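# Swap the two tube racks through the service window

## Task

Robot r1 begins in the lab and r2 in the reception; the connecting door is locked but a service window is open. Get the green rack, still holding every one of its tubes, standing on the reception table, and the grey rack standing on the lab bench. Neither rack nor any tube may touch the floor, and neither robot may fall over or finish leaning. At the end both robots must have released the racks and backed away, so that nothing stays in place only because a robot is holding it.

## Robot and tools

ROBOTS. Two identical Hello Robot Stretch 3 robots, r1 and r2. Each has a two-wheel differential base (0.33 m long, 0.34 m wide, passive omni wheel at the rear), a lift moving up and down a mast, and a telescoping arm that sticks out to the robot's RIGHT side. There is no sideways drive: to bring the gripper forward or back, drive the base. Turning in place pivots about the point between the drive wheels, 0.05 m behind the front edge; with the arm retracted and wrist folded the swept circle has radius 0.28 m, and an unfolded level wrist reaches past it. The robots must never press hard against each other (even a few mm of driving after base contact is too much); objects touching a robot are fine. Each robot acts independently and reports in its own frames, so only images, lidar_m, wrist_depth_mm and head_depth_mm reveal where one robot is relative to the other.

FRAMES. Base frame: origin on the floor midway between the drive wheels, x forward, y left, z up. hand_pose is expressed in it, at the point where closed fingertips meet; with all wrist joints at zero its x axis is up, y points back along the arm toward the mast, z toward the rear. Odometry frame = base frame at the start of the scene; base_odometry counts wheel turns (slip counts as motion), heading positive left, -3.142 to 3.142.

TOOL execute_actions. Arguments: "actions", a list holding exactly one action object, or empty to just read state and images; and optional "cameras", a list of names from r1_head_camera, r1_nav_camera, r1_wrist_camera, r2_head_camera, r2_nav_camera, r2_wrist_camera, or "all" (omitted/null = all, [] = none). The action object has a key per robot, "r1" and/or "r2", each with optional "base", "joints", "contact_limits". All listed motions begin at once. "base" holds exactly one of: {"translate_m": d}, a relative straight drive of d metres from the base's last reported position, forward positive, -1 to 1; or {"rotate_rad": d}, a relative turn in place, counter-clockwise (left) positive, -3.2 to 3.2. "joints" holds absolute targets by name: lift_m 0 to 1.1 (arm height); arm_m 0 to 0.52 (extension); wrist_yaw_rad -1.345 to 4.42 (0 along the arm, positive toward the front, 3.0 folded over the base); wrist_pitch_rad -1.57 to 0.451 (0 level, negative tips down); wrist_roll_rad -2.911 to 2.911 (0 fingers side by side, level); gripper_m -0.089 to 0.179 (larger is wider; actual fingertip gap is about 0.007 less when nearly shut and 0.025 less when wide; zero gap below 0.007); head_pan_rad -3.953 to 1.73 (0 ahead, positive left, -1.57 looks along the arm); head_tilt_rad -1.53 to 0.419 (negative down). "contact_limits" accepts only arm_m: a motor_effort percentage (1 to 100) at which the arm motion halts with contact_stop; lower is gentler but too low halts immediately. An action runs at most 15 s. Unknown keys or out-of-range numbers reject the whole call. Anything omitted may keep pushing toward its previous target unnoticed by the status lines. If a result reports a stop, your remaining execute_actions, wait and finished_scene calls in that reply are skipped. Example: {"r1": {"base": {"translate_m": 0.3}}, "r2": {"joints": {"head_pan_rad": -0.8}}}.

OTHER TOOLS. wait: "seconds" 0 to 10; commands nothing new, returns state and images. zoom_image: "camera" plus "region" [x0, y0, x1, y1] in pixels of that camera's latest full image, top-left origin, at most 504 by 504. finished_scene: "scene", the number of the current scene; irreversible; the goal must hold when it is called.

RESULTS. base_status and joint_status: "done" (for the base, wheels turned the full amount, even if slipping), "off_target" (stopped short, may still push), "contact_stop", "time_out", "torque_fault" (old target dropped). Arm and lift contact_stop leaves that joint slack until recommanded; a slack lift may sag under load or stay pressing. Base, wrist and head have no contact stop. A wrist servo pushing hard for seconds shuts off for 10 s. on_its_own describes uncommanded joints; "held at" is the held target, not the position. motor_effort is percent of maximum, positive toward larger joint values, peak in brackets; readings carry offsets and noise. Positive wheel effort pushes forward. lidar_m: 12 distances in metres from the base origin, 30-degree sectors starting straight ahead and going counter-clockwise (4th left, 7th rear, 10th right), scan plane 0.17 m above the floor, range 0.15 to 12, "-" for nothing; it misses glass and thin legs and its own robot, and may be partly blocked by the mast when the lift is low. wrist_depth_mm (45-1000) and head_depth_mm (280-4000, sideways image) are 7x7 grids of median depths from top left. base_tilt in degrees, positive leaning forward/right, with a fixed offset up to about 4 degrees. turned_by_wheels and turned_by_imu give rotation since the last result. Camera intrinsics and T_world_to_cam are given per camera in the robot's base frame.

SPEED. Fast driving (0.30 m/s, 1.9 rad/s) requires lift_m under 0.30, arm_m under 0.03 and wrist_yaw_rad over 2.54; otherwise 0.10 m/s and 0.63 rad/s.

GRIPPING. Close to a gripper_m value below the object's width (lower squeezes harder; over-squeezing triggers a stall guard that weakens grip). Release by opening at least 0.02 above the contact value. Neither the reading nor "done" confirms a hold; check images.

AVOID. Fold or unfold the wrist only with lift_m 0.32 to 0.95, wrist_pitch_rad -0.4 and roll near 0; once folded the lift may go down to 0.25. With yaw below -0.4 keep pitch at -0.5 or lower. Pushing with the arm against something rigid above about 0.45 m can tip the robot, especially on repeated pushes or with raised contact limits. Do not drive while holding or pushing something fixed, and avoid snagging furniture, above all when reversing. If tilted: reverse the last move in small steps, free the gripper, lower lift_m to about 0.2. Never let racks or tubes fall; loose objects may occasionally get nudged. Finish with grippers open and robots clear.

Each tool is called after "Emit:" as name([rows], argument=value, ...), one row to a line, values as JSON.

## Session

Emit:
execute_actions(actions=[])

Scene clock: 0.00 s.
r1.base_odometry: x=+0.000 y=+0.000 heading=+0.000 (m, m, rad; r1's odometry frame)
r1.turned_by_wheels: +0.000 (rad since the last result)
r1.turned_by_imu: +0.000 (rad since the last result)
r1.base_tilt: forward=-1.6 right=+1.0 (deg)
r1.lidar_m: 1.08 1.09 1.36 2.88 3.17 1.07 1.66 1.90 1.25 1.13 1.15 1.16
r1.head_depth_mm: 1106 1112 1117 1121 1131 1136 1149 / 1085 1092 1096 1107 1110 1116 1119 / 1059 1065 1072 1086 1087 1091 1100 / 1045 1044 1051 1059 1064 1070 1075 / 1025 1028 1034 1040 1044 1054 1060 / 1002 1009 1021 1017 1024 1033 1035 / 984 991 996 996 1003 1012 1017
r1.base_status: not commanded
r1.joint_positions: lift_m=+0.411 arm_m=+0.002 wrist_yaw_rad=+2.804 wrist_pitch_rad=-0.572 wrist_roll_rad=+0.010 gripper_m=+0.037 head_pan_rad=-0.006 head_tilt_rad=+0.006
r1.joint_status: not commanded
r1.motor_effort: left_wheel=-1 right_wheel=+0 lift_m=+36 arm_m=+0 wrist_yaw_rad=+1 wrist_pitch_rad=+3 wrist_roll_rad=+0 gripper_m=+0 head_pan_rad=+0 head_tilt_rad=+1 (%)
r1.hand_pose: x=+0.0457 y=+0.0444 z=+0.3911 quat_wxyz=(+0.311, +0.705, +0.082, +0.632) (m; r1's base frame)
r1.wrist_depth_mm: - - - - - - 933 / - - - - - - 958 / - 943 959 984 977 980 935 / 767 809 792 801 799 818 791 / 682 - 674 686 689 688 680 / 584 571 - 588 605 589 599 / 515 535 - 527 512 526 527
r2.base_odometry: x=+0.000 y=+0.000 heading=+0.000 (m, m, rad; r2's odometry frame)
r2.turned_by_wheels: +0.000 (rad since the last result)
r2.turned_by_imu: +0.000 (rad since the last result)
r2.base_tilt: forward=-1.2 right=-2.1 (deg)
r2.lidar_m: 1.32 1.28 1.37 1.04 1.02 1.09 1.54 3.48 0.96 2.06 3.29 1.77
r2.head_depth_mm: 1787 1798 1776 1763 1754 1746 1742 / 1675 1676 1663 1658 1646 1632 1630 / 1580 1571 1556 1542 1544 1531 1528 / 1466 1443 1440 1429 1424 1428 1412 / 1374 1361 1358 1347 1346 1342 1338 / 1299 1287 1286 1280 1277 1269 1259 / 1230 1222 1217 1214 1206 1199 1199
r2.base_status: not commanded
r2.joint_positions: lift_m=+0.574 arm_m=+0.003 wrist_yaw_rad=+2.972 wrist_pitch_rad=-0.402 wrist_roll_rad=+0.014 gripper_m=+0.037 head_pan_rad=+0.009 head_tilt_rad=+0.005
r2.joint_status: not commanded
r2.motor_effort: left_wheel=+0 right_wheel=+1 lift_m=+27 arm_m=+0 wrist_yaw_rad=+0 wrist_pitch_rad=+8 wrist_roll_rad=+0 gripper_m=+0 head_pan_rad=+0 head_tilt_rad=+1 (%)
r2.hand_pose: x=+0.0169 y=+0.0753 z=+0.5903 quat_wxyz=(+0.200, +0.707, +0.081, +0.674) (m; r2's base frame)
r2.wrist_depth_mm: 804 - - - - - - / 836 - - - - - - / 918 - - - - - - / 951 - - - - - - / 988 - - - - 990 969 / 955 903 - 827 835 827 835 / 803 768 - 762 748 749 724
pictures: r1_head_camera (sideways: a quarter turn clockwise sets it upright), r1_nav_camera (sideways: a quarter turn counterclockwise sets it upright), r1_wrist_camera, r2_head_camera (sideways: a quarter turn clockwise sets it upright), r2_nav_camera (sideways: a quarter turn counterclockwise sets it upright), r2_wrist_camera
Images, in order (width x height): r1_head_camera 896x504, r1_nav_camera 672x504, r1_wrist_camera 644x364, r2_head_camera 896x504, r2_nav_camera 672x504, r2_wrist_camera 644x364.

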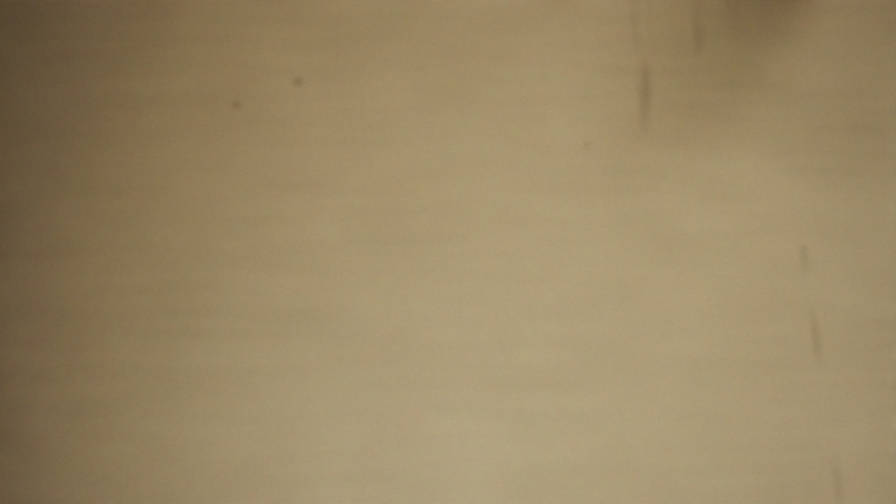

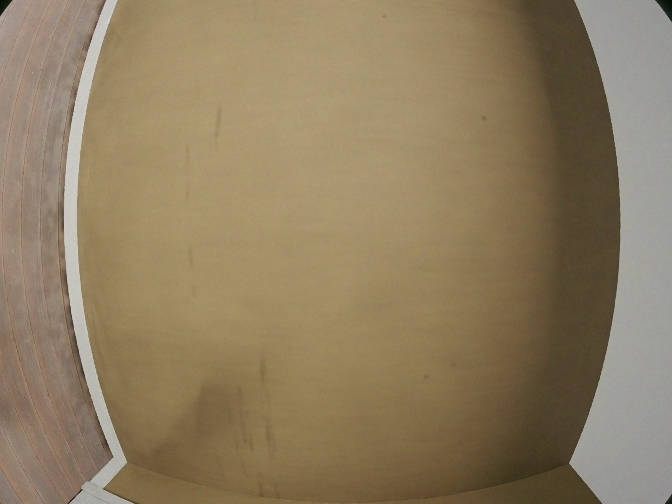

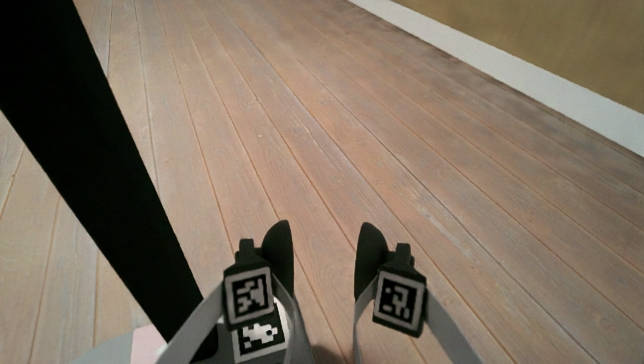

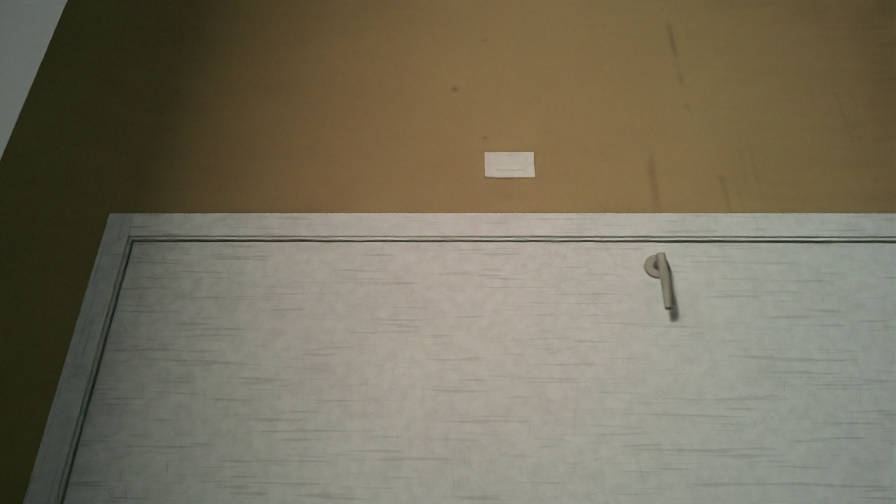

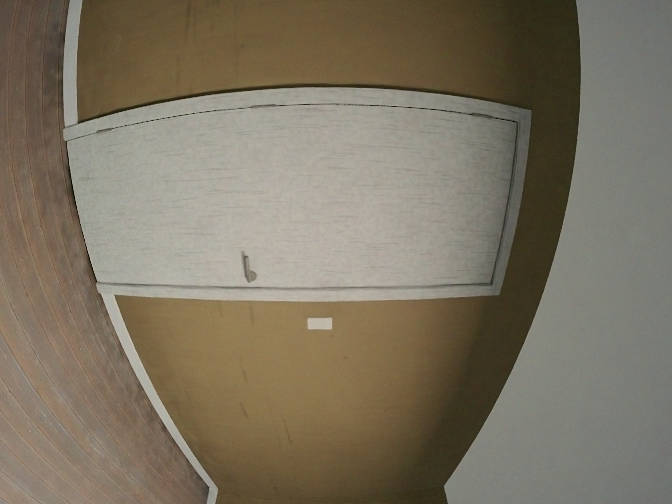

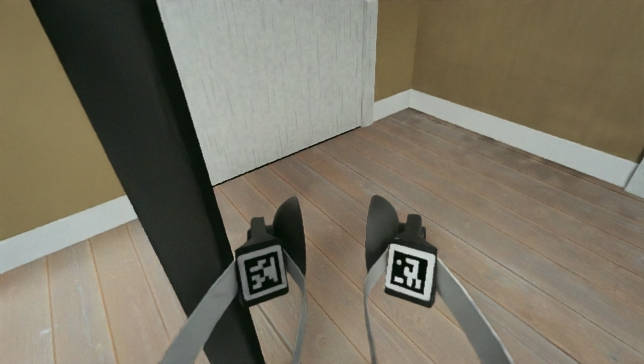

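Emit:
execute_actions([
  {"r1": {"joints": {"head_pan_rad": -1.57, "head_tilt_rad": -0.3}}, "r2": {"joints": {"head_pan_rad": 1.57, "head_tilt_rad": -0.3}}},
], cameras=["r1_nav_camera", "r2_nav_camera"])

Emit:
execute_actions([
  {"r1": {"joints": {"head_pan_rad": -3.14, "head_tilt_rad": -0.3}}, "r2": {"joints": {"head_pan_rad": -1.57, "head_tilt_rad": -0.3}}},
], cameras=["r1_nav_camera", "r2_nav_camera"])

Emit:
execute_actions([
  {"r1": {"joints": {"head_pan_rad": 1.57, "head_tilt_rad": -0.3}}, "r2": {"joints": {"head_pan_rad": -3.14, "head_tilt_rad": -0.3}}},
], cameras=["r1_nav_camera", "r2_nav_camera"])

Scene clock: 9.97 s.
r1.base_odometry: x=+0.000 y=+0.000 heading=+0.000 (m, m, rad; r1's odometry frame)
r1.turned_by_wheels: +0.000 (rad since the last result)
r1.turned_by_imu: +0.000 (rad since the last result)
r1.base_tilt: forward=-1.7 right=+1.1 (deg)
r1.lidar_m: 1.08 1.09 1.37 2.88 3.16 1.07 1.66 1.89 1.26 1.13 1.15 1.17
r1.head_depth_mm: 1052 1122 1196 1283 1385 1509 1515 / 1042 1099 1176 1254 1345 1450 1523 / 1021 1086 1154 1238 1325 1427 1489 / 1006 1063 1131 1213 1295 1394 1470 / 972 1026 1091 1170 1246 1333 1431 / 958 1014 1072 1132 1227 1314 1409 / 943 999 1055 1123 1208 1289 1384
r1.base_status: not commanded
r1.joint_positions: lift_m=+0.411 arm_m=+0.002 wrist_yaw_rad=+2.804 wrist_pitch_rad=-0.572 wrist_roll_rad=+0.010 gripper_m=+0.037 head_pan_rad=-1.563 head_tilt_rad=-0.296
r1.joint_status: all done
r1.motor_effort: left_wheel=-1(1) right_wheel=+0(0) lift_m=+36(36) arm_m=+0(0) wrist_yaw_rad=+1(0) wrist_pitch_rad=+3(3) wrist_roll_rad=+0(0) gripper_m=+0(0) head_pan_rad=-3(37) head_tilt_rad=-1(17) (%)
r1.hand_pose: x=+0.0457 y=+0.0444 z=+0.3911 quat_wxyz=(+0.311, +0.705, +0.082, +0.632) (m; r1's base frame)
r1.wrist_depth_mm: - - - - - - 927 / - - - - - - 952 / - 957 959 969 977 972 955 / 776 810 801 797 803 810 828 / 677 - 673 678 681 688 682 / 588 577 - 594 604 597 605 / 517 532 - 524 514 527 531
r2.base_odometry: x=+0.000 y=+0.000 heading=+0.000 (m, m, rad; r2's odometry frame)
r2.turned_by_wheels: +0.000 (rad since the last result)
r2.turned_by_imu: -0.001 (rad since the last result)
r2.base_tilt: forward=-1.2 right=-2.1 (deg)
r2.lidar_m: 1.32 1.28 1.37 1.04 1.02 1.09 1.54 3.47 0.96 2.06 3.28 1.77
r2.head_depth_mm: 1228 1319 1393 1496 1603 1710 1600 / 1139 1199 1270 1342 1437 1549 1584 / 1071 1129 1197 1259 1333 1438 1506 / 1008 1064 1116 1184 1251 1326 1417 / 958 1006 1052 1108 1171 1238 1319 / 910 950 996 1045 1099 1163 1225 / 869 906 945 990 1032 1087 1144
r2.base_status: not commanded
r2.joint_positions: lift_m=+0.574 arm_m=+0.003 wrist_yaw_rad=+2.972 wrist_pitch_rad=-0.402 wrist_roll_rad=+0.014 gripper_m=+0.037 head_pan_rad=+1.563 head_tilt_rad=-0.296
r2.joint_status: all done
r2.motor_effort: left_wheel=+0(0) right_wheel=+0(1) lift_m=+27(27) arm_m=-1(1) wrist_yaw_rad=+0(0) wrist_pitch_rad=+8(8) wrist_roll_rad=+0(0) gripper_m=+0(0) head_pan_rad=+3(30) head_tilt_rad=-1(18) (%)
r2.hand_pose: x=+0.0169 y=+0.0753 z=+0.5903 quat_wxyz=(+0.200, +0.707, +0.081, +0.674) (m; r2's base frame)
r2.wrist_depth_mm: 795 - - - - - - / 825 - - - - - - / 886 - - - - - - / 949 - - - - - - / 972 - - - - - 985 / 935 923 - 851 824 862 833 / 803 801 - 768 751 748 726
pictures: r1_nav_camera (sideways: a quarter turn counterclockwise sets it upright), r2_nav_camera (sideways: a quarter turn counterclockwise sets it upright)
camera_calibration (this result's frames):
r1_nav_camera: T_world_to_cam=[[-0.0198134, -0.323455, 0.946036, -1.19716], [-0.999065, -0.029961, -0.0311678, 0.094614], [0.0384256, -0.945769, -0.322559, 0.375873], [0, 0, 0, 1]] pos_world=[0.0563626, -0.0289041, 1.25675]
r2_nav_camera: T_world_to_cam=[[0.0247767, 0.255726, 0.966432, -1.21619], [0.999564, 0.00918079, -0.0280554, 0.0736231], [-0.0160471, 0.966706, -0.255387, 0.290029], [0, 0, 0, 1]] pos_world=[-0.0388036, 0.0299635, 1.2515]
Images, in order (width x height): r1_nav_camera 672x504, r2_nav_camera 672x504.

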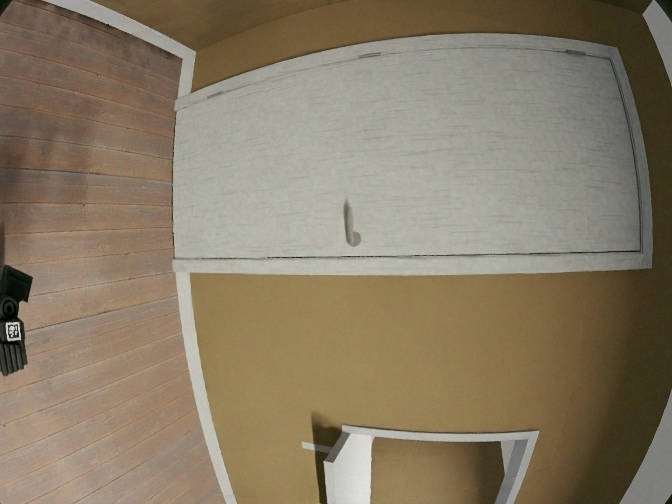

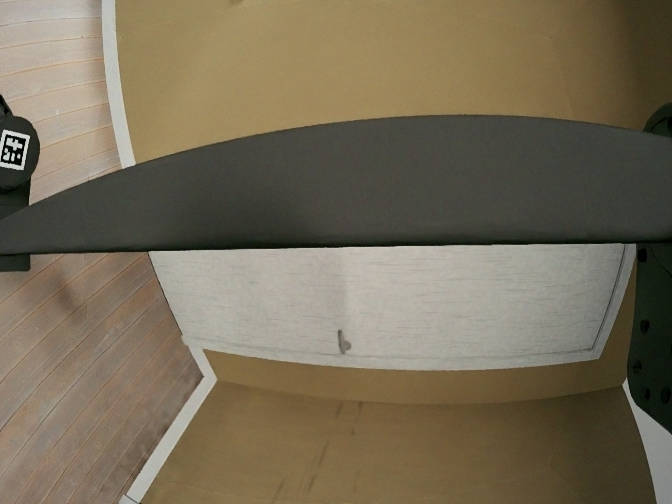

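Scene clock: 11.97 s.
r1.base_odometry: x=+0.000 y=+0.000 heading=+0.000 (m, m, rad; r1's odometry frame)
r1.turned_by_wheels: +0.000 (rad since the last result)
r1.turned_by_imu: +0.000 (rad since the last result)
r1.base_tilt: forward=-1.6 right=+1.1 (deg)
r1.lidar_m: 1.08 1.09 1.37 2.87 3.17 1.07 1.66 1.89 1.25 1.12 1.15 1.16
r1.head_depth_mm: 3489 3738 3972 1715 1159 1792 1519 / 3462 3638 3905 1723 2397 1846 1425 / 3397 3581 3815 3833 2522 1912 1527 / 3331 3539 3748 3978 2659 1923 1519 / 3288 3500 3678 3828 2621 1916 1511 / 3260 3403 3632 3800 2620 1914 1514 / 3179 3357 3568 3716 2633 1932 1516
r1.base_status: not commanded
r1.joint_positions: lift_m=+0.411 arm_m=+0.002 wrist_yaw_rad=+2.804 wrist_pitch_rad=-0.572 wrist_roll_rad=+0.010 gripper_m=+0.037 head_pan_rad=-3.133 head_tilt_rad=-0.296
r1.joint_status: all done
r1.motor_effort: left_wheel=-1(1) right_wheel=+0(0) lift_m=+36(36) arm_m=+0(0) wrist_yaw_rad=+1(0) wrist_pitch_rad=+3(3) wrist_roll_rad=+0(0) gripper_m=+1(0) head_pan_rad=-3(37) head_tilt_rad=-1(2) (%)
r1.hand_pose: x=+0.0457 y=+0.0444 z=+0.3911 quat_wxyz=(+0.311, +0.705, +0.082, +0.632) (m; r1's base frame)
r1.wrist_depth_mm: - - - - - - 925 / - - - - - - 954 / - 963 979 959 962 977 930 / 774 805 784 802 792 799 818 / 668 - 684 680 688 684 680 / 582 568 - 589 596 592 591 / 519 525 - 519 509 524 528
r2.base_odometry: x=+0.000 y=+0.000 heading=+0.000 (m, m, rad; r2's odometry frame)
r2.turned_by_wheels: +0.000 (rad since the last result)
r2.turned_by_imu: +0.000 (rad since the last result)
r2.base_tilt: forward=-1.3 right=-2.0 (deg)
r2.lidar_m: 1.32 1.28 1.38 1.04 1.02 1.09 1.54 3.47 0.96 2.06 3.30 1.78
r2.head_depth_mm: 3996 - - - 1215 1033 1105 / 3767 - - 2054 1241 2071 1598 / 3570 3706 3964 2032 1468 2087 1598 / 3379 3526 3714 2032 2759 2063 1592 / 3178 3346 3499 2254 2735 2068 1599 / 3032 3208 3348 3476 2892 2077 1583 / 2894 2998 3167 3289 2890 2057 1589
r2.base_status: not commanded
r2.joint_positions: lift_m=+0.574 arm_m=+0.003 wrist_yaw_rad=+2.972 wrist_pitch_rad=-0.402 wrist_roll_rad=+0.014 gripper_m=+0.037 head_pan_rad=-1.563 head_tilt_rad=-0.296
r2.joint_status: all done
r2.motor_effort: left_wheel=+0(0) right_wheel=+1(1) lift_m=+28(28) arm_m=+0(1) wrist_yaw_rad=+0(1) wrist_pitch_rad=+8(8) wrist_roll_rad=+0(0) gripper_m=+0(0) head_pan_rad=-2(29) head_tilt_rad=-1(3) (%)
r2.hand_pose: x=+0.0169 y=+0.0753 z=+0.5903 quat_wxyz=(+0.200, +0.707, +0.081, +0.674) (m; r2's base frame)
r2.wrist_depth_mm: 799 - - - - - - / 842 - - - - - - / 920 - - - - - - / 937 - - - - - - / - - - - - - 998 / 979 901 - 874 846 846 841 / 801 787 - 775 768 738 731
pictures: r1_nav_camera (sideways: a quarter turn counterclockwise sets it upright), r2_nav_camera (sideways: a quarter turn counterclockwise sets it upright)
camera_calibration (this result's frames):
r1_nav_camera: T_world_to_cam=[[-0.323625, 0.0195579, 0.945983, -1.19524], [-0.0307407, 0.999041, -0.0311714, 0.0887118], [-0.945686, -0.039168, -0.322714, 0.382077], [0, 0, 0, 1]] pos_world=[-0.0227572, -0.0502852, 1.25674]
r2_nav_camera: T_world_to_cam=[[-0.0206659, -0.256277, 0.966382, -1.21585], [-0.999288, -0.0252238, -0.0280587, 0.0858204], [0.0315666, -0.966274, -0.255573, 0.289981], [0, 0, 0, 1]] pos_world=[0.0514789, -0.029229, 1.2515]
Images, in order (width x height): r1_nav_camera 672x504, r2_nav_camera 672x504.

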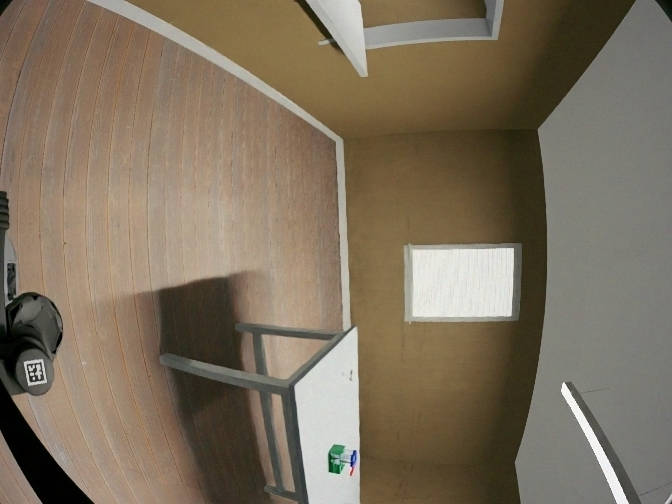

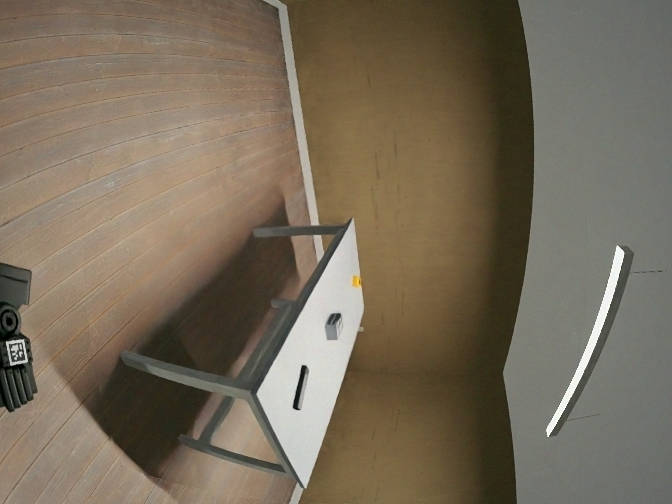

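Scene clock: 14.60 s.
r1.base_odometry: x=+0.000 y=+0.000 heading=+0.000 (m, m, rad; r1's odometry frame)
r1.turned_by_wheels: +0.000 (rad since the last result)
r1.turned_by_imu: +0.000 (rad since the last result)
r1.base_tilt: forward=-1.7 right=+1.2 (deg)
r1.lidar_m: 1.08 1.09 1.37 2.88 3.17 1.07 1.67 1.89 1.25 1.13 1.15 1.17
r1.head_depth_mm: 2071 2127 2179 2201 2231 1932 1516 / 2617 2684 2747 2827 2596 1944 1514 / 2879 3155 3253 3442 2635 1916 1519 / 2866 2999 3172 3418 2642 1914 1514 / 2811 2972 3180 3345 2612 1916 1522 / 2741 2931 3094 3279 2628 1913 1514 / 2736 2872 3078 3224 2626 1915 1509
r1.base_status: not commanded
r1.joint_positions: lift_m=+0.411 arm_m=+0.002 wrist_yaw_rad=+2.804 wrist_pitch_rad=-0.572 wrist_roll_rad=+0.010 gripper_m=+0.037 head_pan_rad=+1.563 head_tilt_rad=-0.296
r1.joint_status: all done
r1.motor_effort: left_wheel=-1(1) right_wheel=+0(0) lift_m=+36(36) arm_m=-1(1) wrist_yaw_rad=+0(1) wrist_pitch_rad=+3(3) wrist_roll_rad=+0(0) gripper_m=+0(0) head_pan_rad=+3(36) head_tilt_rad=-1(2) (%)
r1.hand_pose: x=+0.0457 y=+0.0444 z=+0.3911 quat_wxyz=(+0.311, +0.705, +0.082, +0.632) (m; r1's base frame)
r1.wrist_depth_mm: - - - - - - 909 / - - - - - - 970 / - 956 971 962 968 988 944 / 774 788 797 794 805 798 821 / 675 - 676 678 685 696 696 / 586 570 - 588 603 594 601 / 513 532 - 522 505 528 525
r2.base_odometry: x=+0.000 y=+0.000 heading=+0.000 (m, m, rad; r2's odometry frame)
r2.turned_by_wheels: +0.000 (rad since the last result)
r2.turned_by_imu: -0.001 (rad since the last result)
r2.base_tilt: forward=-1.3 right=-2.1 (deg)
r2.lidar_m: 1.32 1.28 1.37 1.04 1.02 1.09 1.54 3.46 0.96 2.05 3.29 1.77
r2.head_depth_mm: 1228 - - 1592 1373 1449 1476 / 1322 - - 1587 1623 1675 1595 / 1360 1709 1791 1753 1903 1903 1591 / 1864 1985 2076 2178 2325 2064 1599 / 2321 2437 2587 2768 2748 2064 1592 / 2926 3123 3371 3558 2913 2061 1594 / 3039 3187 3346 3512 2906 2063 1585
r2.base_status: not commanded
r2.joint_positions: lift_m=+0.574 arm_m=+0.003 wrist_yaw_rad=+2.972 wrist_pitch_rad=-0.402 wrist_roll_rad=+0.014 gripper_m=+0.037 head_pan_rad=-3.133 head_tilt_rad=-0.296
r2.joint_status: all done
r2.motor_effort: left_wheel=+0(0) right_wheel=+1(1) lift_m=+27(28) arm_m=+0(0) wrist_yaw_rad=+0(1) wrist_pitch_rad=+8(8) wrist_roll_rad=+0(0) gripper_m=+0(0) head_pan_rad=-3(28) head_tilt_rad=-1(1) (%)
r2.hand_pose: x=+0.0169 y=+0.0753 z=+0.5903 quat_wxyz=(+0.200, +0.707, +0.081, +0.674) (m; r2's base frame)
r2.wrist_depth_mm: 776 - - - - - - / 853 - - - - - - / 909 - - - - - - / 965 - - - - - - / 964 - - - - 974 - / 902 907 - 872 854 843 864 / 792 799 - 778 742 745 726
pictures: r1_nav_camera (sideways: a quarter turn counterclockwise sets it upright), r2_nav_camera (sideways: a quarter turn counterclockwise sets it upright)
camera_calibration (this result's frames):
r1_nav_camera: T_world_to_cam=[[0.0250062, 0.32325, 0.945983, -1.19736], [0.999417, 0.0139087, -0.0311714, 0.0824278], [-0.0232335, 0.946212, -0.322713, 0.37645], [0, 0, 0, 1]] pos_world=[-0.043692, 0.0297001, 1.25674]
r2_nav_camera: T_world_to_cam=[[-0.256324, 0.0204638, 0.966374, -1.2144], [-0.02601, 0.999268, -0.0280593, 0.0798841], [-0.966241, -0.0323276, -0.255604, 0.296108], [0, 0, 0, 1]] pos_world=[-0.0230916, -0.0454019, 1.2515]
Images, in order (width x height): r1_nav_camera 672x504, r2_nav_camera 672x504.

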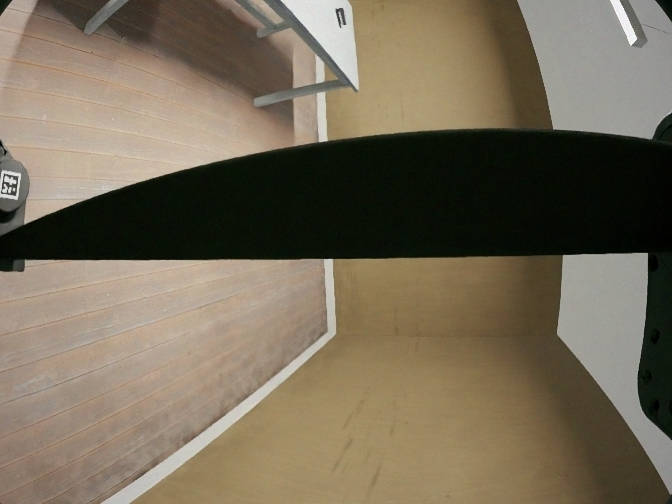

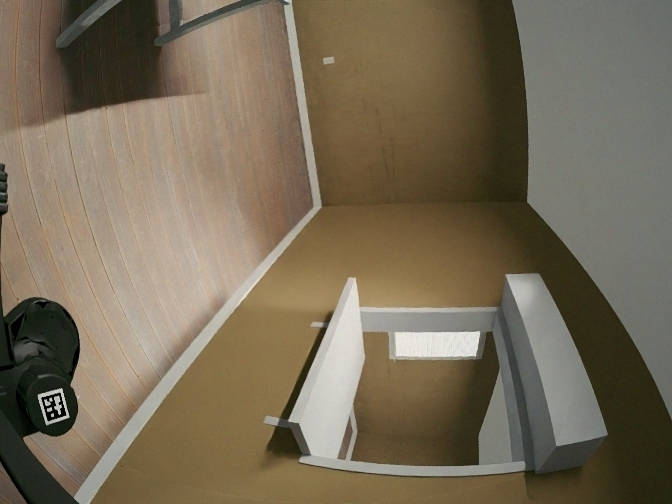

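Emit:
execute_actions([
  {"r1": {"joints": {"head_pan_rad": -3.75, "head_tilt_rad": -0.4}}, "r2": {"joints": {"head_pan_rad": -1.8, "head_tilt_rad": -0.4}}},
], cameras=["r1_head_camera", "r2_head_camera"])

Scene clock: 26.23 s.
r1.base_odometry: x=+0.000 y=+0.000 heading=+0.000 (m, m, rad; r1's odometry frame)
r1.turned_by_wheels: +0.000 (rad since the last result)
r1.turned_by_imu: -0.001 (rad since the last result)
r1.base_tilt: forward=-1.6 right=+1.1 (deg)
r1.lidar_m: 1.08 1.09 1.36 2.87 3.17 1.07 1.67 1.89 1.25 1.13 1.15 1.16
r1.head_depth_mm: 3134 3284 3340 2369 2344 - - / 3353 3559 2324 3001 2236 1738 1392 / 3704 3888 2289 2742 2254 1721 1390 / - - 2272 1600 2257 1710 1386 / - - - 1388 2244 1713 1399 / 3879 - - 1304 2082 1560 1390 / 3566 3779 - 1301 1995 1714 1387
r1.base_status: not commanded
r1.joint_positions: lift_m=+0.411 arm_m=+0.002 wrist_yaw_rad=+2.804 wrist_pitch_rad=-0.572 wrist_roll_rad=+0.010 gripper_m=+0.037 head_pan_rad=-3.743 head_tilt_rad=-0.395
r1.joint_status: all done
r1.motor_effort: left_wheel=-1(1) right_wheel=+0(0) lift_m=+36(36) arm_m=-1(0) wrist_yaw_rad=+1(0) wrist_pitch_rad=+3(3) wrist_roll_rad=+0(0) gripper_m=+0(0) head_pan_rad=-3(35) head_tilt_rad=-2(10) (%)
r1.hand_pose: x=+0.0457 y=+0.0444 z=+0.3911 quat_wxyz=(+0.311, +0.705, +0.082, +0.632) (m; r1's base frame)
r1.wrist_depth_mm: - - - - - - 916 / - - - - - - 949 / - 949 964 970 978 979 932 / 774 804 796 814 802 797 814 / 666 - 674 679 680 686 680 / 580 562 - 591 591 588 601 / 515 536 - 523 513 522 524
r2.base_odometry: x=+0.000 y=+0.000 heading=+0.000 (m, m, rad; r2's odometry frame)
r2.turned_by_wheels: +0.000 (rad since the last result)
r2.turned_by_imu: -0.001 (rad since the last result)
r2.base_tilt: forward=-1.2 right=-2.0 (deg)
r2.lidar_m: 1.33 1.28 1.37 1.04 1.02 1.08 1.54 3.47 0.96 2.06 3.29 1.78
r2.head_depth_mm: 3433 3640 3788 1509 2250 1748 1461 / 3722 3981 - 1504 1917 1831 1460 / - - - 1510 1111 1649 1343 / 3939 - - 1490 2141 1826 1456 / 3612 3819 3984 1488 2414 1818 1449 / 3365 3523 3715 1724 2427 1818 1448 / 3119 3266 3447 2981 2302 1809 1443
r2.base_status: not commanded
r2.joint_positions: lift_m=+0.574 arm_m=+0.003 wrist_yaw_rad=+2.972 wrist_pitch_rad=-0.402 wrist_roll_rad=+0.014 gripper_m=+0.037 head_pan_rad=-1.807 head_tilt_rad=-0.395
r2.joint_status: all done
r2.motor_effort: left_wheel=+0(1) right_wheel=+0(0) lift_m=+27(28) arm_m=+0(1) wrist_yaw_rad=+0(0) wrist_pitch_rad=+8(8) wrist_roll_rad=+0(0) gripper_m=+0(0) head_pan_rad=+2(30) head_tilt_rad=-2(14) (%)
r2.hand_pose: x=+0.0169 y=+0.0753 z=+0.5903 quat_wxyz=(+0.200, +0.707, +0.081, +0.674) (m; r2's base frame)
r2.wrist_depth_mm: 789 - - - - - - / 834 - - - - - - / 898 - - - - - - / 973 - - - - - - / - - - - - 983 - / 910 918 - 847 833 856 844 / 784 793 - 763 754 741 724
pictures: r1_head_camera (sideways: a quarter turn clockwise sets it upright), r2_head_camera (sideways: a quarter turn clockwise sets it upright)
camera_calibration (this result's frames):
r1_head_camera: T_world_to_cam=[[0.320273, -0.222335, -0.920865, 1.2189], [-0.609261, -0.792704, -0.0205066, 0.0360997], [-0.725414, 0.567615, -0.389342, 0.467517], [0, 0, 0, 1]] pos_world=[-0.0292412, 0.0342497, 1.3052]
r2_head_camera: T_world_to_cam=[[0.0591972, 0.337498, -0.939463, 1.23589], [0.964092, -0.2634, -0.0338763, 0.0357589], [-0.258888, -0.903723, -0.340972, 0.403967], [0, 0, 0, 1]] pos_world=[-0.00305382, -0.0426166, 1.30002]
Images, in order (width x height): r1_head_camera 896x504, r2_head_camera 896x504.

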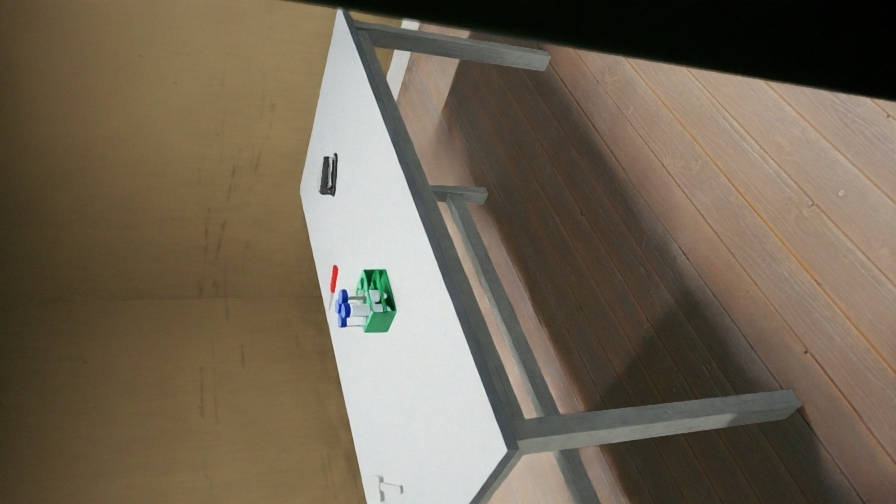

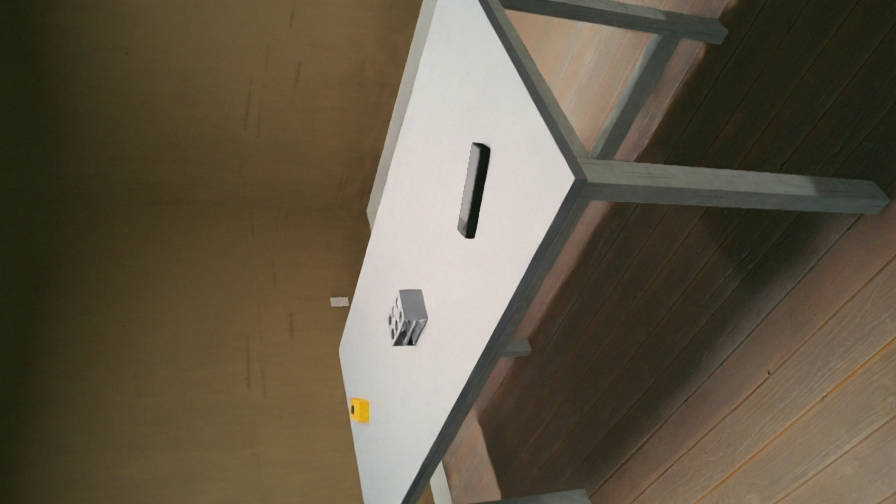

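Emit:
zoom_image(camera="r1_head_camera", region=[300, 240, 440, 360])

Emit:
zoom_image(camera="r2_head_camera", region=[340, 260, 480, 380])

Region (300, 240, 440, 360) of r1_head_camera's 896x504 image, scaled by 3.600, with more detail than that image has; it fills the top 432 rows of this view, and the rest is white.

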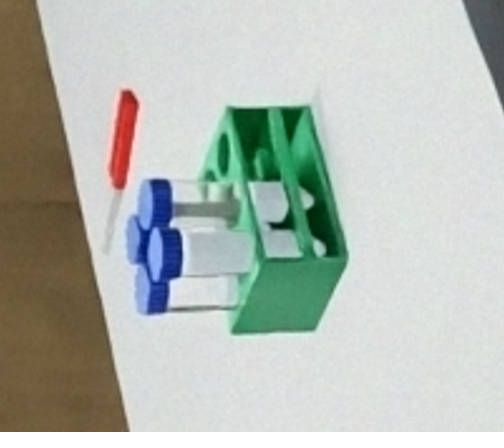

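Region (340, 260, 480, 380) of r2_head_camera's 896x504 image, scaled by 3.600, with more detail than that image has; it fills the top 432 rows of this view, and the rest is white.

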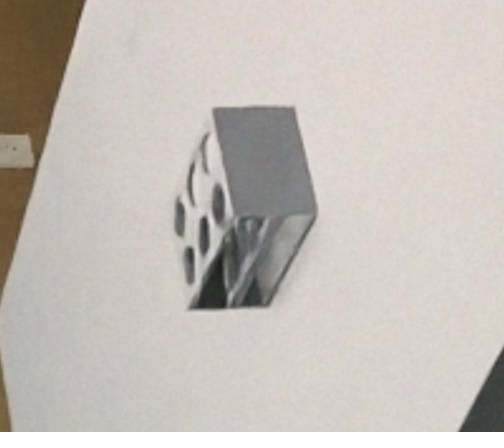

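Emit:
execute_actions([
  {"r1": {"base": {"rotate_rad": -0.934}, "joints": {"wrist_pitch_rad": -0.4, "lift_m": 0.88, "head_pan_rad": -1.57, "head_tilt_rad": -0.6}}, "r2": {"base": {"rotate_rad": -1.408}, "joints": {"lift_m": 0.88, "head_pan_rad": -1.57, "head_tilt_rad": -0.6}}},
], cameras=[])

Emit:
execute_actions([
  {"r1": {"base": {"translate_m": -1.0}, "joints": {"wrist_yaw_rad": 0.0, "gripper_m": 0.179}}, "r2": {"base": {"translate_m": 1.0}, "joints": {"wrist_yaw_rad": 0.0, "gripper_m": 0.179}}},
], cameras=[])

Emit:
execute_actions([
  {"r1": {"base": {"translate_m": -0.2}, "joints": {"wrist_pitch_rad": 0.0}}, "r2": {"base": {"translate_m": 0.528}, "joints": {"wrist_pitch_rad": 0.0}}},
], cameras=[])

Emit:
execute_actions([
  {"r1": {"base": {"rotate_rad": -0.523}}, "r2": {"base": {"rotate_rad": 0.30}}},
], cameras=["r1_head_camera", "r2_head_camera", "r1_wrist_camera", "r2_wrist_camera"])

Scene clock: 151.33 s.
r1.base_odometry: x=+0.000 y=+0.000 heading=-0.934 (m, m, rad; r1's odometry frame)
r1.turned_by_wheels: -0.934 (rad since the last result)
r1.turned_by_imu: -0.943 (rad since the last result)
r1.base_tilt: forward=-1.6 right=+1.2 (deg)
r1.lidar_m: 1.18 1.12 1.08 1.11 1.52 3.12 2.13 1.07 3.64 1.65 1.20 1.13
r1.head_depth_mm: 3236 3504 3059 2288 1779 1554 - / 3328 3659 3089 2269 1777 1545 - / 2752 3214 3076 2270 1775 1496 - / 2249 2521 2727 2246 1766 1493 - / 1881 2016 2313 2228 1753 1516 - / 1895 1760 1926 2061 1747 1451 1276 / - 1488 1648 1799 1754 1446 1229
r1.base_status: done
r1.joint_positions: lift_m=+0.880 arm_m=+0.002 wrist_yaw_rad=+2.804 wrist_pitch_rad=-0.420 wrist_roll_rad=+0.010 gripper_m=+0.037 head_pan_rad=-1.577 head_tilt_rad=-0.592
r1.joint_status: all done
r1.motor_effort: left_wheel=+2(6) right_wheel=-3(7) lift_m=+42(44) arm_m=-1(0) wrist_yaw_rad=+0(0) wrist_pitch_rad=+5(6) wrist_roll_rad=+0(0) gripper_m=+0(0) head_pan_rad=+3(37) head_tilt_rad=-2(16) (%)
r1.hand_pose: x=+0.0529 y=+0.0650 z=+0.8920 quat_wxyz=(+0.262, +0.709, +0.028, +0.654) (m; r1's base frame)
r1.wrist_depth_mm: - - - - 999 949 912 / - - - - - - 976 / - - - - - - - / - - - - - - - / - - - - - - - / - - - - - - - / - - - - - - -
r2.base_odometry: x=+0.000 y=+0.000 heading=-1.408 (m, m, rad; r2's odometry frame)
r2.turned_by_wheels: -1.408 (rad since the last result)
r2.turned_by_imu: -1.402 (rad since the last result)
r2.base_tilt: forward=-1.3 right=-2.1 (deg)
r2.lidar_m: 2.18 2.88 1.56 1.28 1.29 1.21 1.01 1.03 1.17 1.92 1.51 0.96
r2.head_depth_mm: 1517 1617 1572 1724 1765 1563 - / 1724 1753 1939 2070 1871 1557 - / 2075 2212 2403 2324 1873 1513 - / 2622 2871 3034 2429 1865 1513 - / 3123 3397 3435 2433 1854 1506 - / 3002 3259 3434 2389 1854 1495 1287 / 2907 3185 3321 2415 1841 1494 1261
r2.base_status: done
r2.joint_positions: lift_m=+0.879 arm_m=+0.003 wrist_yaw_rad=+2.972 wrist_pitch_rad=-0.402 wrist_roll_rad=+0.014 gripper_m=+0.037 head_pan_rad=-1.577 head_tilt_rad=-0.592
r2.joint_status: all done
r2.motor_effort: left_wheel=+3(10) right_wheel=-1(5) lift_m=+38(41) arm_m=+0(0) wrist_yaw_rad=+0(0) wrist_pitch_rad=+9(8) wrist_roll_rad=+0(0) gripper_m=+0(0) head_pan_rad=+2(16) head_tilt_rad=-3(15) (%)
r2.hand_pose: x=+0.0169 y=+0.0752 z=+0.8957 quat_wxyz=(+0.200, +0.707, +0.081, +0.674) (m; r2's base frame)
r2.wrist_depth_mm: - - - - - - - / - - - - - - - / - - - - - - - / - - - - - - - / - - - - - - - / - - - - - - - / - - - - - - -
pictures: none
No camera images: the call's "cameras" was empty. Leave "cameras" out to get every camera's image.

Scene clock: 162.70 s.
r1.base_odometry: x=-0.595 y=+0.804 heading=-0.934 (m, m, rad; r1's odometry frame)
r1.turned_by_wheels: +0.000 (rad since the last result)
r1.turned_by_imu: -0.002 (rad since the last result)
r1.base_tilt: forward=-1.7 right=+1.1 (deg)
r1.lidar_m: 2.07 1.63 1.57 1.62 2.20 2.28 1.14 1.15 1.11 0.57 2.10 2.02
r1.head_depth_mm: 2735 3047 3115 923 727 630 - / 2858 3149 3189 922 725 630 - / 3022 3304 3085 914 723 1388 - / 3128 3505 3089 919 731 - - / 3247 3667 3031 2226 765 932 1172 / 2907 3116 3041 2217 1647 1404 1235 / 2558 2737 2851 2217 1747 1431 1221
r1.base_status: done
r1.joint_positions: lift_m=+0.880 arm_m=+0.002 wrist_yaw_rad=+0.001 wrist_pitch_rad=-0.420 wrist_roll_rad=+0.010 gripper_m=+0.179 head_pan_rad=-1.577 head_tilt_rad=-0.592
r1.joint_status: all done
r1.motor_effort: left_wheel=+2(3) right_wheel=-3(8) lift_m=+42(41) arm_m=-1(1) wrist_yaw_rad=-1(3) wrist_pitch_rad=+5(5) wrist_roll_rad=+0(0) gripper_m=+0(88) head_pan_rad=+3(3) head_tilt_rad=-3(2) (%)
r1.hand_pose: x=-0.0212 y=-0.3707 z=+0.8920 quat_wxyz=(+0.689, +0.147, -0.694, -0.148) (m; r1's base frame)
r1.wrist_depth_mm: - - - - - - - / - - - - 913 - - / - - - 643 612 605 622 / - - 502 456 459 466 471 / - - 462 370 371 375 376 / - - - 540 313 311 320 / - - - - - 276 -
r2.base_odometry: x=+0.162 y=-0.987 heading=-1.408 (m, m, rad; r2's odometry frame)
r2.turned_by_wheels: +0.000 (rad since the last result)
r2.turned_by_imu: -0.005 (rad since the last result)
r2.base_tilt: forward=-1.3 right=-2.1 (deg)
r2.lidar_m: 1.18 2.34 1.93 1.62 1.61 1.79 1.99 1.99 0.51 0.53 1.07 1.21
r2.head_depth_mm: 2852 2959 3080 2433 1875 1522 - / 3126 3411 3478 2435 1811 728 - / 3021 3370 3445 2434 764 675 - / 2937 3212 3405 991 763 - - / 2830 3070 3282 989 762 636 1241 / 2731 2980 3201 983 735 600 1235 / 2617 2889 3100 982 755 617 1206
r2.base_status: done
r2.joint_positions: lift_m=+0.879 arm_m=+0.003 wrist_yaw_rad=+0.002 wrist_pitch_rad=-0.402 wrist_roll_rad=+0.014 gripper_m=+0.179 head_pan_rad=-1.577 head_tilt_rad=-0.592
r2.joint_status: all done
r2.motor_effort: left_wheel=+3(9) right_wheel=-2(3) lift_m=+38(39) arm_m=-1(0) wrist_yaw_rad=-3(3) wrist_pitch_rad=+9(9) wrist_roll_rad=+0(0) gripper_m=+0(84) head_pan_rad=+2(2) head_tilt_rad=-4(3) (%)
r2.hand_pose: x=-0.0210 y=-0.3742 z=+0.8957 quat_wxyz=(+0.688, +0.141, -0.697, -0.142) (m; r2's base frame)
r2.wrist_depth_mm: - - - - - - - / - - 856 876 - - - / 622 613 588 571 - - - / 478 468 438 447 436 - - / 390 393 372 369 357 354 - / 332 314 315 308 315 - - / 273 275 279 - 547 - -
pictures: none
No camera images: the call's "cameras" was empty. Leave "cameras" out to get every camera's image.

Scene clock: 169.20 s.
r1.base_odometry: x=-0.714 y=+0.965 heading=-0.934 (m, m, rad; r1's odometry frame)
r1.turned_by_wheels: +0.000 (rad since the last result)
r1.turned_by_imu: -0.001 (rad since the last result)
r1.base_tilt: forward=-1.6 right=+1.0 (deg)
r1.lidar_m: 2.25 1.73 1.66 1.72 2.19 2.11 0.94 1.05 1.01 1.05 0.62 2.19
r1.head_depth_mm: 2677 2904 3081 921 687 630 - / 2747 3097 3097 915 704 628 - / 2897 3198 3105 918 743 611 - / 3046 3374 1246 910 753 - - / 3223 3524 3075 913 720 1350 1229 / 3122 3430 3057 909 694 1384 1201 / 2764 2953 2963 2222 715 946 1180
r1.base_status: done
r1.joint_positions: lift_m=+0.880 arm_m=+0.002 wrist_yaw_rad=+0.001 wrist_pitch_rad=-0.024 wrist_roll_rad=+0.010 gripper_m=+0.179 head_pan_rad=-1.577 head_tilt_rad=-0.592
r1.joint_status: all done
r1.motor_effort: left_wheel=+2(3) right_wheel=-3(7) lift_m=+42(42) arm_m=-1(0) wrist_yaw_rad=-1(1) wrist_pitch_rad=+6(5) wrist_roll_rad=+0(0) gripper_m=+0(0) head_pan_rad=+3(3) head_tilt_rad=-2(3) (%)
r1.hand_pose: x=-0.0211 y=-0.4021 z=+0.9883 quat_wxyz=(+0.704, +0.009, -0.710, -0.008) (m; r1's base frame)
r1.wrist_depth_mm: - - - - - - - / - - - - - - - / - - - - - - - / - - - - - - - / - - - 898 900 - - / - - 590 597 597 607 654 / 419 445 454 454 459 448 -
r2.base_odometry: x=+0.248 y=-1.508 heading=-1.408 (m, m, rad; r2's odometry frame)
r2.turned_by_wheels: +0.000 (rad since the last result)
r2.turned_by_imu: -0.003 (rad since the last result)
r2.base_tilt: forward=-1.2 right=-2.1 (deg)
r2.lidar_m: 0.65 1.84 2.07 1.78 1.78 1.97 2.49 0.83 1.09 0.91 0.91 1.02
r2.head_depth_mm: 3089 3450 3513 1002 767 641 - / 2989 3292 3504 999 755 639 - / 2862 3153 3373 994 764 - - / 2740 3039 3226 990 707 - - / 2647 2943 3147 985 699 618 520 / 2574 2814 3041 984 747 616 519 / 2495 2739 2959 980 755 615 518
r2.base_status: done
r2.joint_positions: lift_m=+0.879 arm_m=+0.003 wrist_yaw_rad=+0.002 wrist_pitch_rad=-0.023 wrist_roll_rad=+0.014 gripper_m=+0.179 head_pan_rad=-1.577 head_tilt_rad=-0.592
r2.joint_status: all done
r2.motor_effort: left_wheel=+3(9) right_wheel=-2(3) lift_m=+38(38) arm_m=+0(0) wrist_yaw_rad=-2(2) wrist_pitch_rad=+12(12) wrist_roll_rad=+0(0) gripper_m=+0(0) head_pan_rad=+2(2) head_tilt_rad=-3(3) (%)
r2.hand_pose: x=-0.0210 y=-0.4035 z=+0.9881 quat_wxyz=(+0.702, +0.009, -0.712, -0.008) (m; r2's base frame)
r2.wrist_depth_mm: - - - - - - - / - - - - - - - / - - - - - - - / - - - - - - - / - - 806 781 753 733 - / 616 554 582 554 531 542 - / 437 440 432 373 423 421 398
pictures: none
No camera images: the call's "cameras" was empty. Leave "cameras" out to get every camera's image.

Scene clock: 171.10 s.
r1.base_odometry: x=-0.714 y=+0.965 heading=-1.457 (m, m, rad; r1's odometry frame)
r1.turned_by_wheels: -0.523 (rad since the last result)
r1.turned_by_imu: -0.528 (rad since the last result)
r1.base_tilt: forward=-1.6 right=+1.1 (deg)
r1.lidar_m: 2.19 2.24 1.73 1.66 1.72 2.19 2.11 0.94 1.05 1.01 1.04 0.63
r1.head_depth_mm: 2747 3034 3094 923 726 629 - / 2759 3051 3109 920 704 629 - / 2727 3013 3153 915 745 612 - / 2719 3034 3061 916 722 - - / 2715 3043 3083 730 719 591 1215 / 2668 3009 3029 905 695 592 1208 / 2675 2963 3015 903 716 591 1195
r1.base_status: done
r1.joint_positions: lift_m=+0.880 arm_m=+0.002 wrist_yaw_rad=+0.000 wrist_pitch_rad=-0.024 wrist_roll_rad=+0.010 gripper_m=+0.179 head_pan_rad=-1.577 head_tilt_rad=-0.592
r1.joint_status: not commanded
r1.motor_effort: left_wheel=+1(6) right_wheel=-2(8) lift_m=+41(42) arm_m=+0(1) wrist_yaw_rad=+0(2) wrist_pitch_rad=+6(6) wrist_roll_rad=+0(0) gripper_m=+1(0) head_pan_rad=+3(3) head_tilt_rad=-2(3) (%)
r1.hand_pose: x=-0.0213 y=-0.4021 z=+0.9884 quat_wxyz=(+0.704, +0.009, -0.710, -0.009) (m; r1's base frame)
r1.wrist_depth_mm: - - - - - - - / - - - - - - - / - - - - - - - / - - - - - - - / - 847 845 885 904 - - / 605 585 553 534 604 610 660 / 413 440 404 397 457 460 -
r2.base_odometry: x=+0.248 y=-1.508 heading=-1.108 (m, m, rad; r2's odometry frame)
r2.turned_by_wheels: +0.300 (rad since the last result)
r2.turned_by_imu: +0.298 (rad since the last result)
r2.base_tilt: forward=-1.2 right=-2.0 (deg)
r2.lidar_m: 1.84 1.90 1.85 1.78 1.84 2.48 2.48 0.83 0.95 0.91 0.94 0.65
r2.head_depth_mm: 2640 2897 3140 1000 769 639 - / 2631 2878 3135 994 741 639 - / 2619 2856 3086 993 767 - - / 2617 2830 3084 988 764 - - / 2591 2844 3071 987 760 619 520 / 2567 2812 3061 982 746 617 518 / 2548 2795 3063 981 757 615 518
r2.base_status: done
r2.joint_positions: lift_m=+0.879 arm_m=+0.003 wrist_yaw_rad=+0.001 wrist_pitch_rad=-0.023 wrist_roll_rad=+0.014 gripper_m=+0.179 head_pan_rad=-1.577 head_tilt_rad=-0.592
r2.joint_status: not commanded
r2.motor_effort: left_wheel=-2(9) right_wheel=+3(7) lift_m=+39(38) arm_m=-1(0) wrist_yaw_rad=-2(2) wrist_pitch_rad=+12(12) wrist_roll_rad=+0(0) gripper_m=+0(1) head_pan_rad=+2(2) head_tilt_rad=-3(3) (%)
r2.hand_pose: x=-0.0211 y=-0.4035 z=+0.9882 quat_wxyz=(+0.702, +0.009, -0.712, -0.008) (m; r2's base frame)
r2.wrist_depth_mm: - - - - - - - / - - - - - - - / - - - - - - - / - - - - - - - / - - 797 790 740 745 770 / 613 562 568 547 546 538 - / 445 443 439 428 359 371 402
pictures: r1_head_camera (sideways: a quarter turn clockwise sets it upright), r1_wrist_camera, r2_head_camera (sideways: a quarter turn clockwise sets it upright), r2_wrist_camera
camera_calibration (this result's frames):
r1_head_camera: T_world_to_cam=[[0.00568334, 0.563002, -0.826436, 1.09765], [0.998004, -0.0551719, -0.0307222, 0.0395883], [-0.0628927, -0.824612, -0.562192, 0.688386], [0, 0, 0, 1]] pos_world=[-0.00245315, -0.0481466, 1.29536]
r1_wrist_camera: T_world_to_cam=[[-0.999887, -0.00802238, 0.0127413, -0.0364522], [-0.0139261, 0.171053, -0.985163, 1.07588], [0.00572392, -0.985229, -0.171145, -0.0671681], [0, 0, 0, 1]] pos_world=[-0.0210808, -0.250501, 1.04889]
r2_head_camera: T_world_to_cam=[[-0.0183266, 0.519955, -0.853997, 1.12486], [0.998809, -0.029114, -0.0391602, 0.0424169], [-0.0452248, -0.853697, -0.518802, 0.634068], [0, 0, 0, 1]] pos_world=[0.00692419, -0.0423406, 1.29125]
r2_wrist_camera: T_world_to_cam=[[-0.998225, -0.0496311, -0.0329115, -0.00303365], [0.0201079, 0.239292, -0.970739, 1.08566], [0.0560543, -0.969678, -0.237869, 0.0102572], [0, 0, 0, 1]] pos_world=[-0.0254336, -0.249995, 1.05623]
Images, in order (width x height): r1_head_camera 896x504, r1_wrist_camera 644x364, r2_head_camera 896x504, r2_wrist_camera 644x364.

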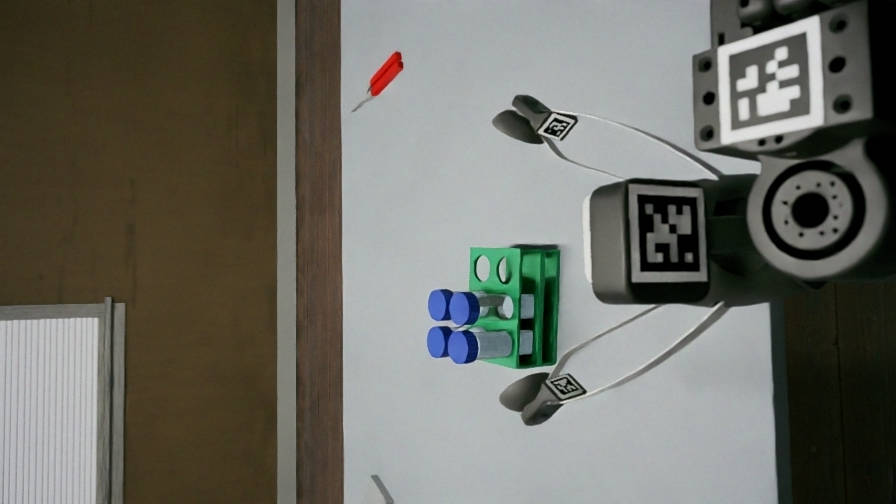

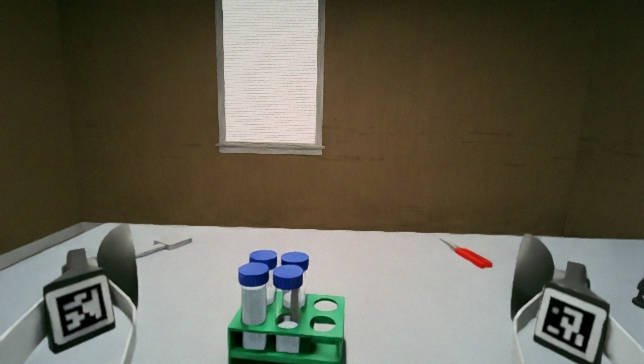

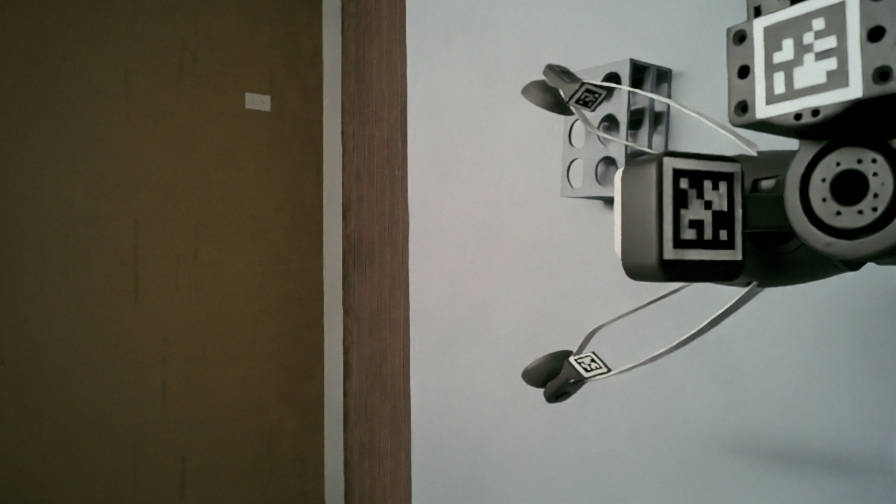

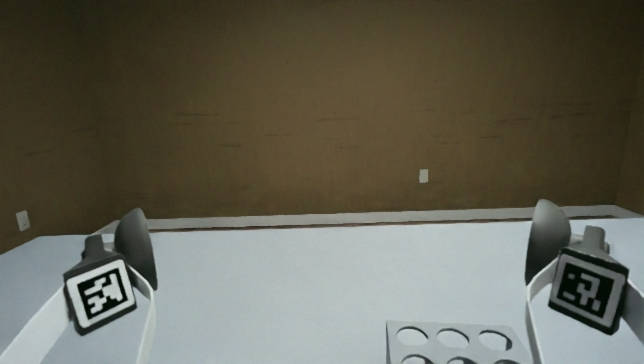

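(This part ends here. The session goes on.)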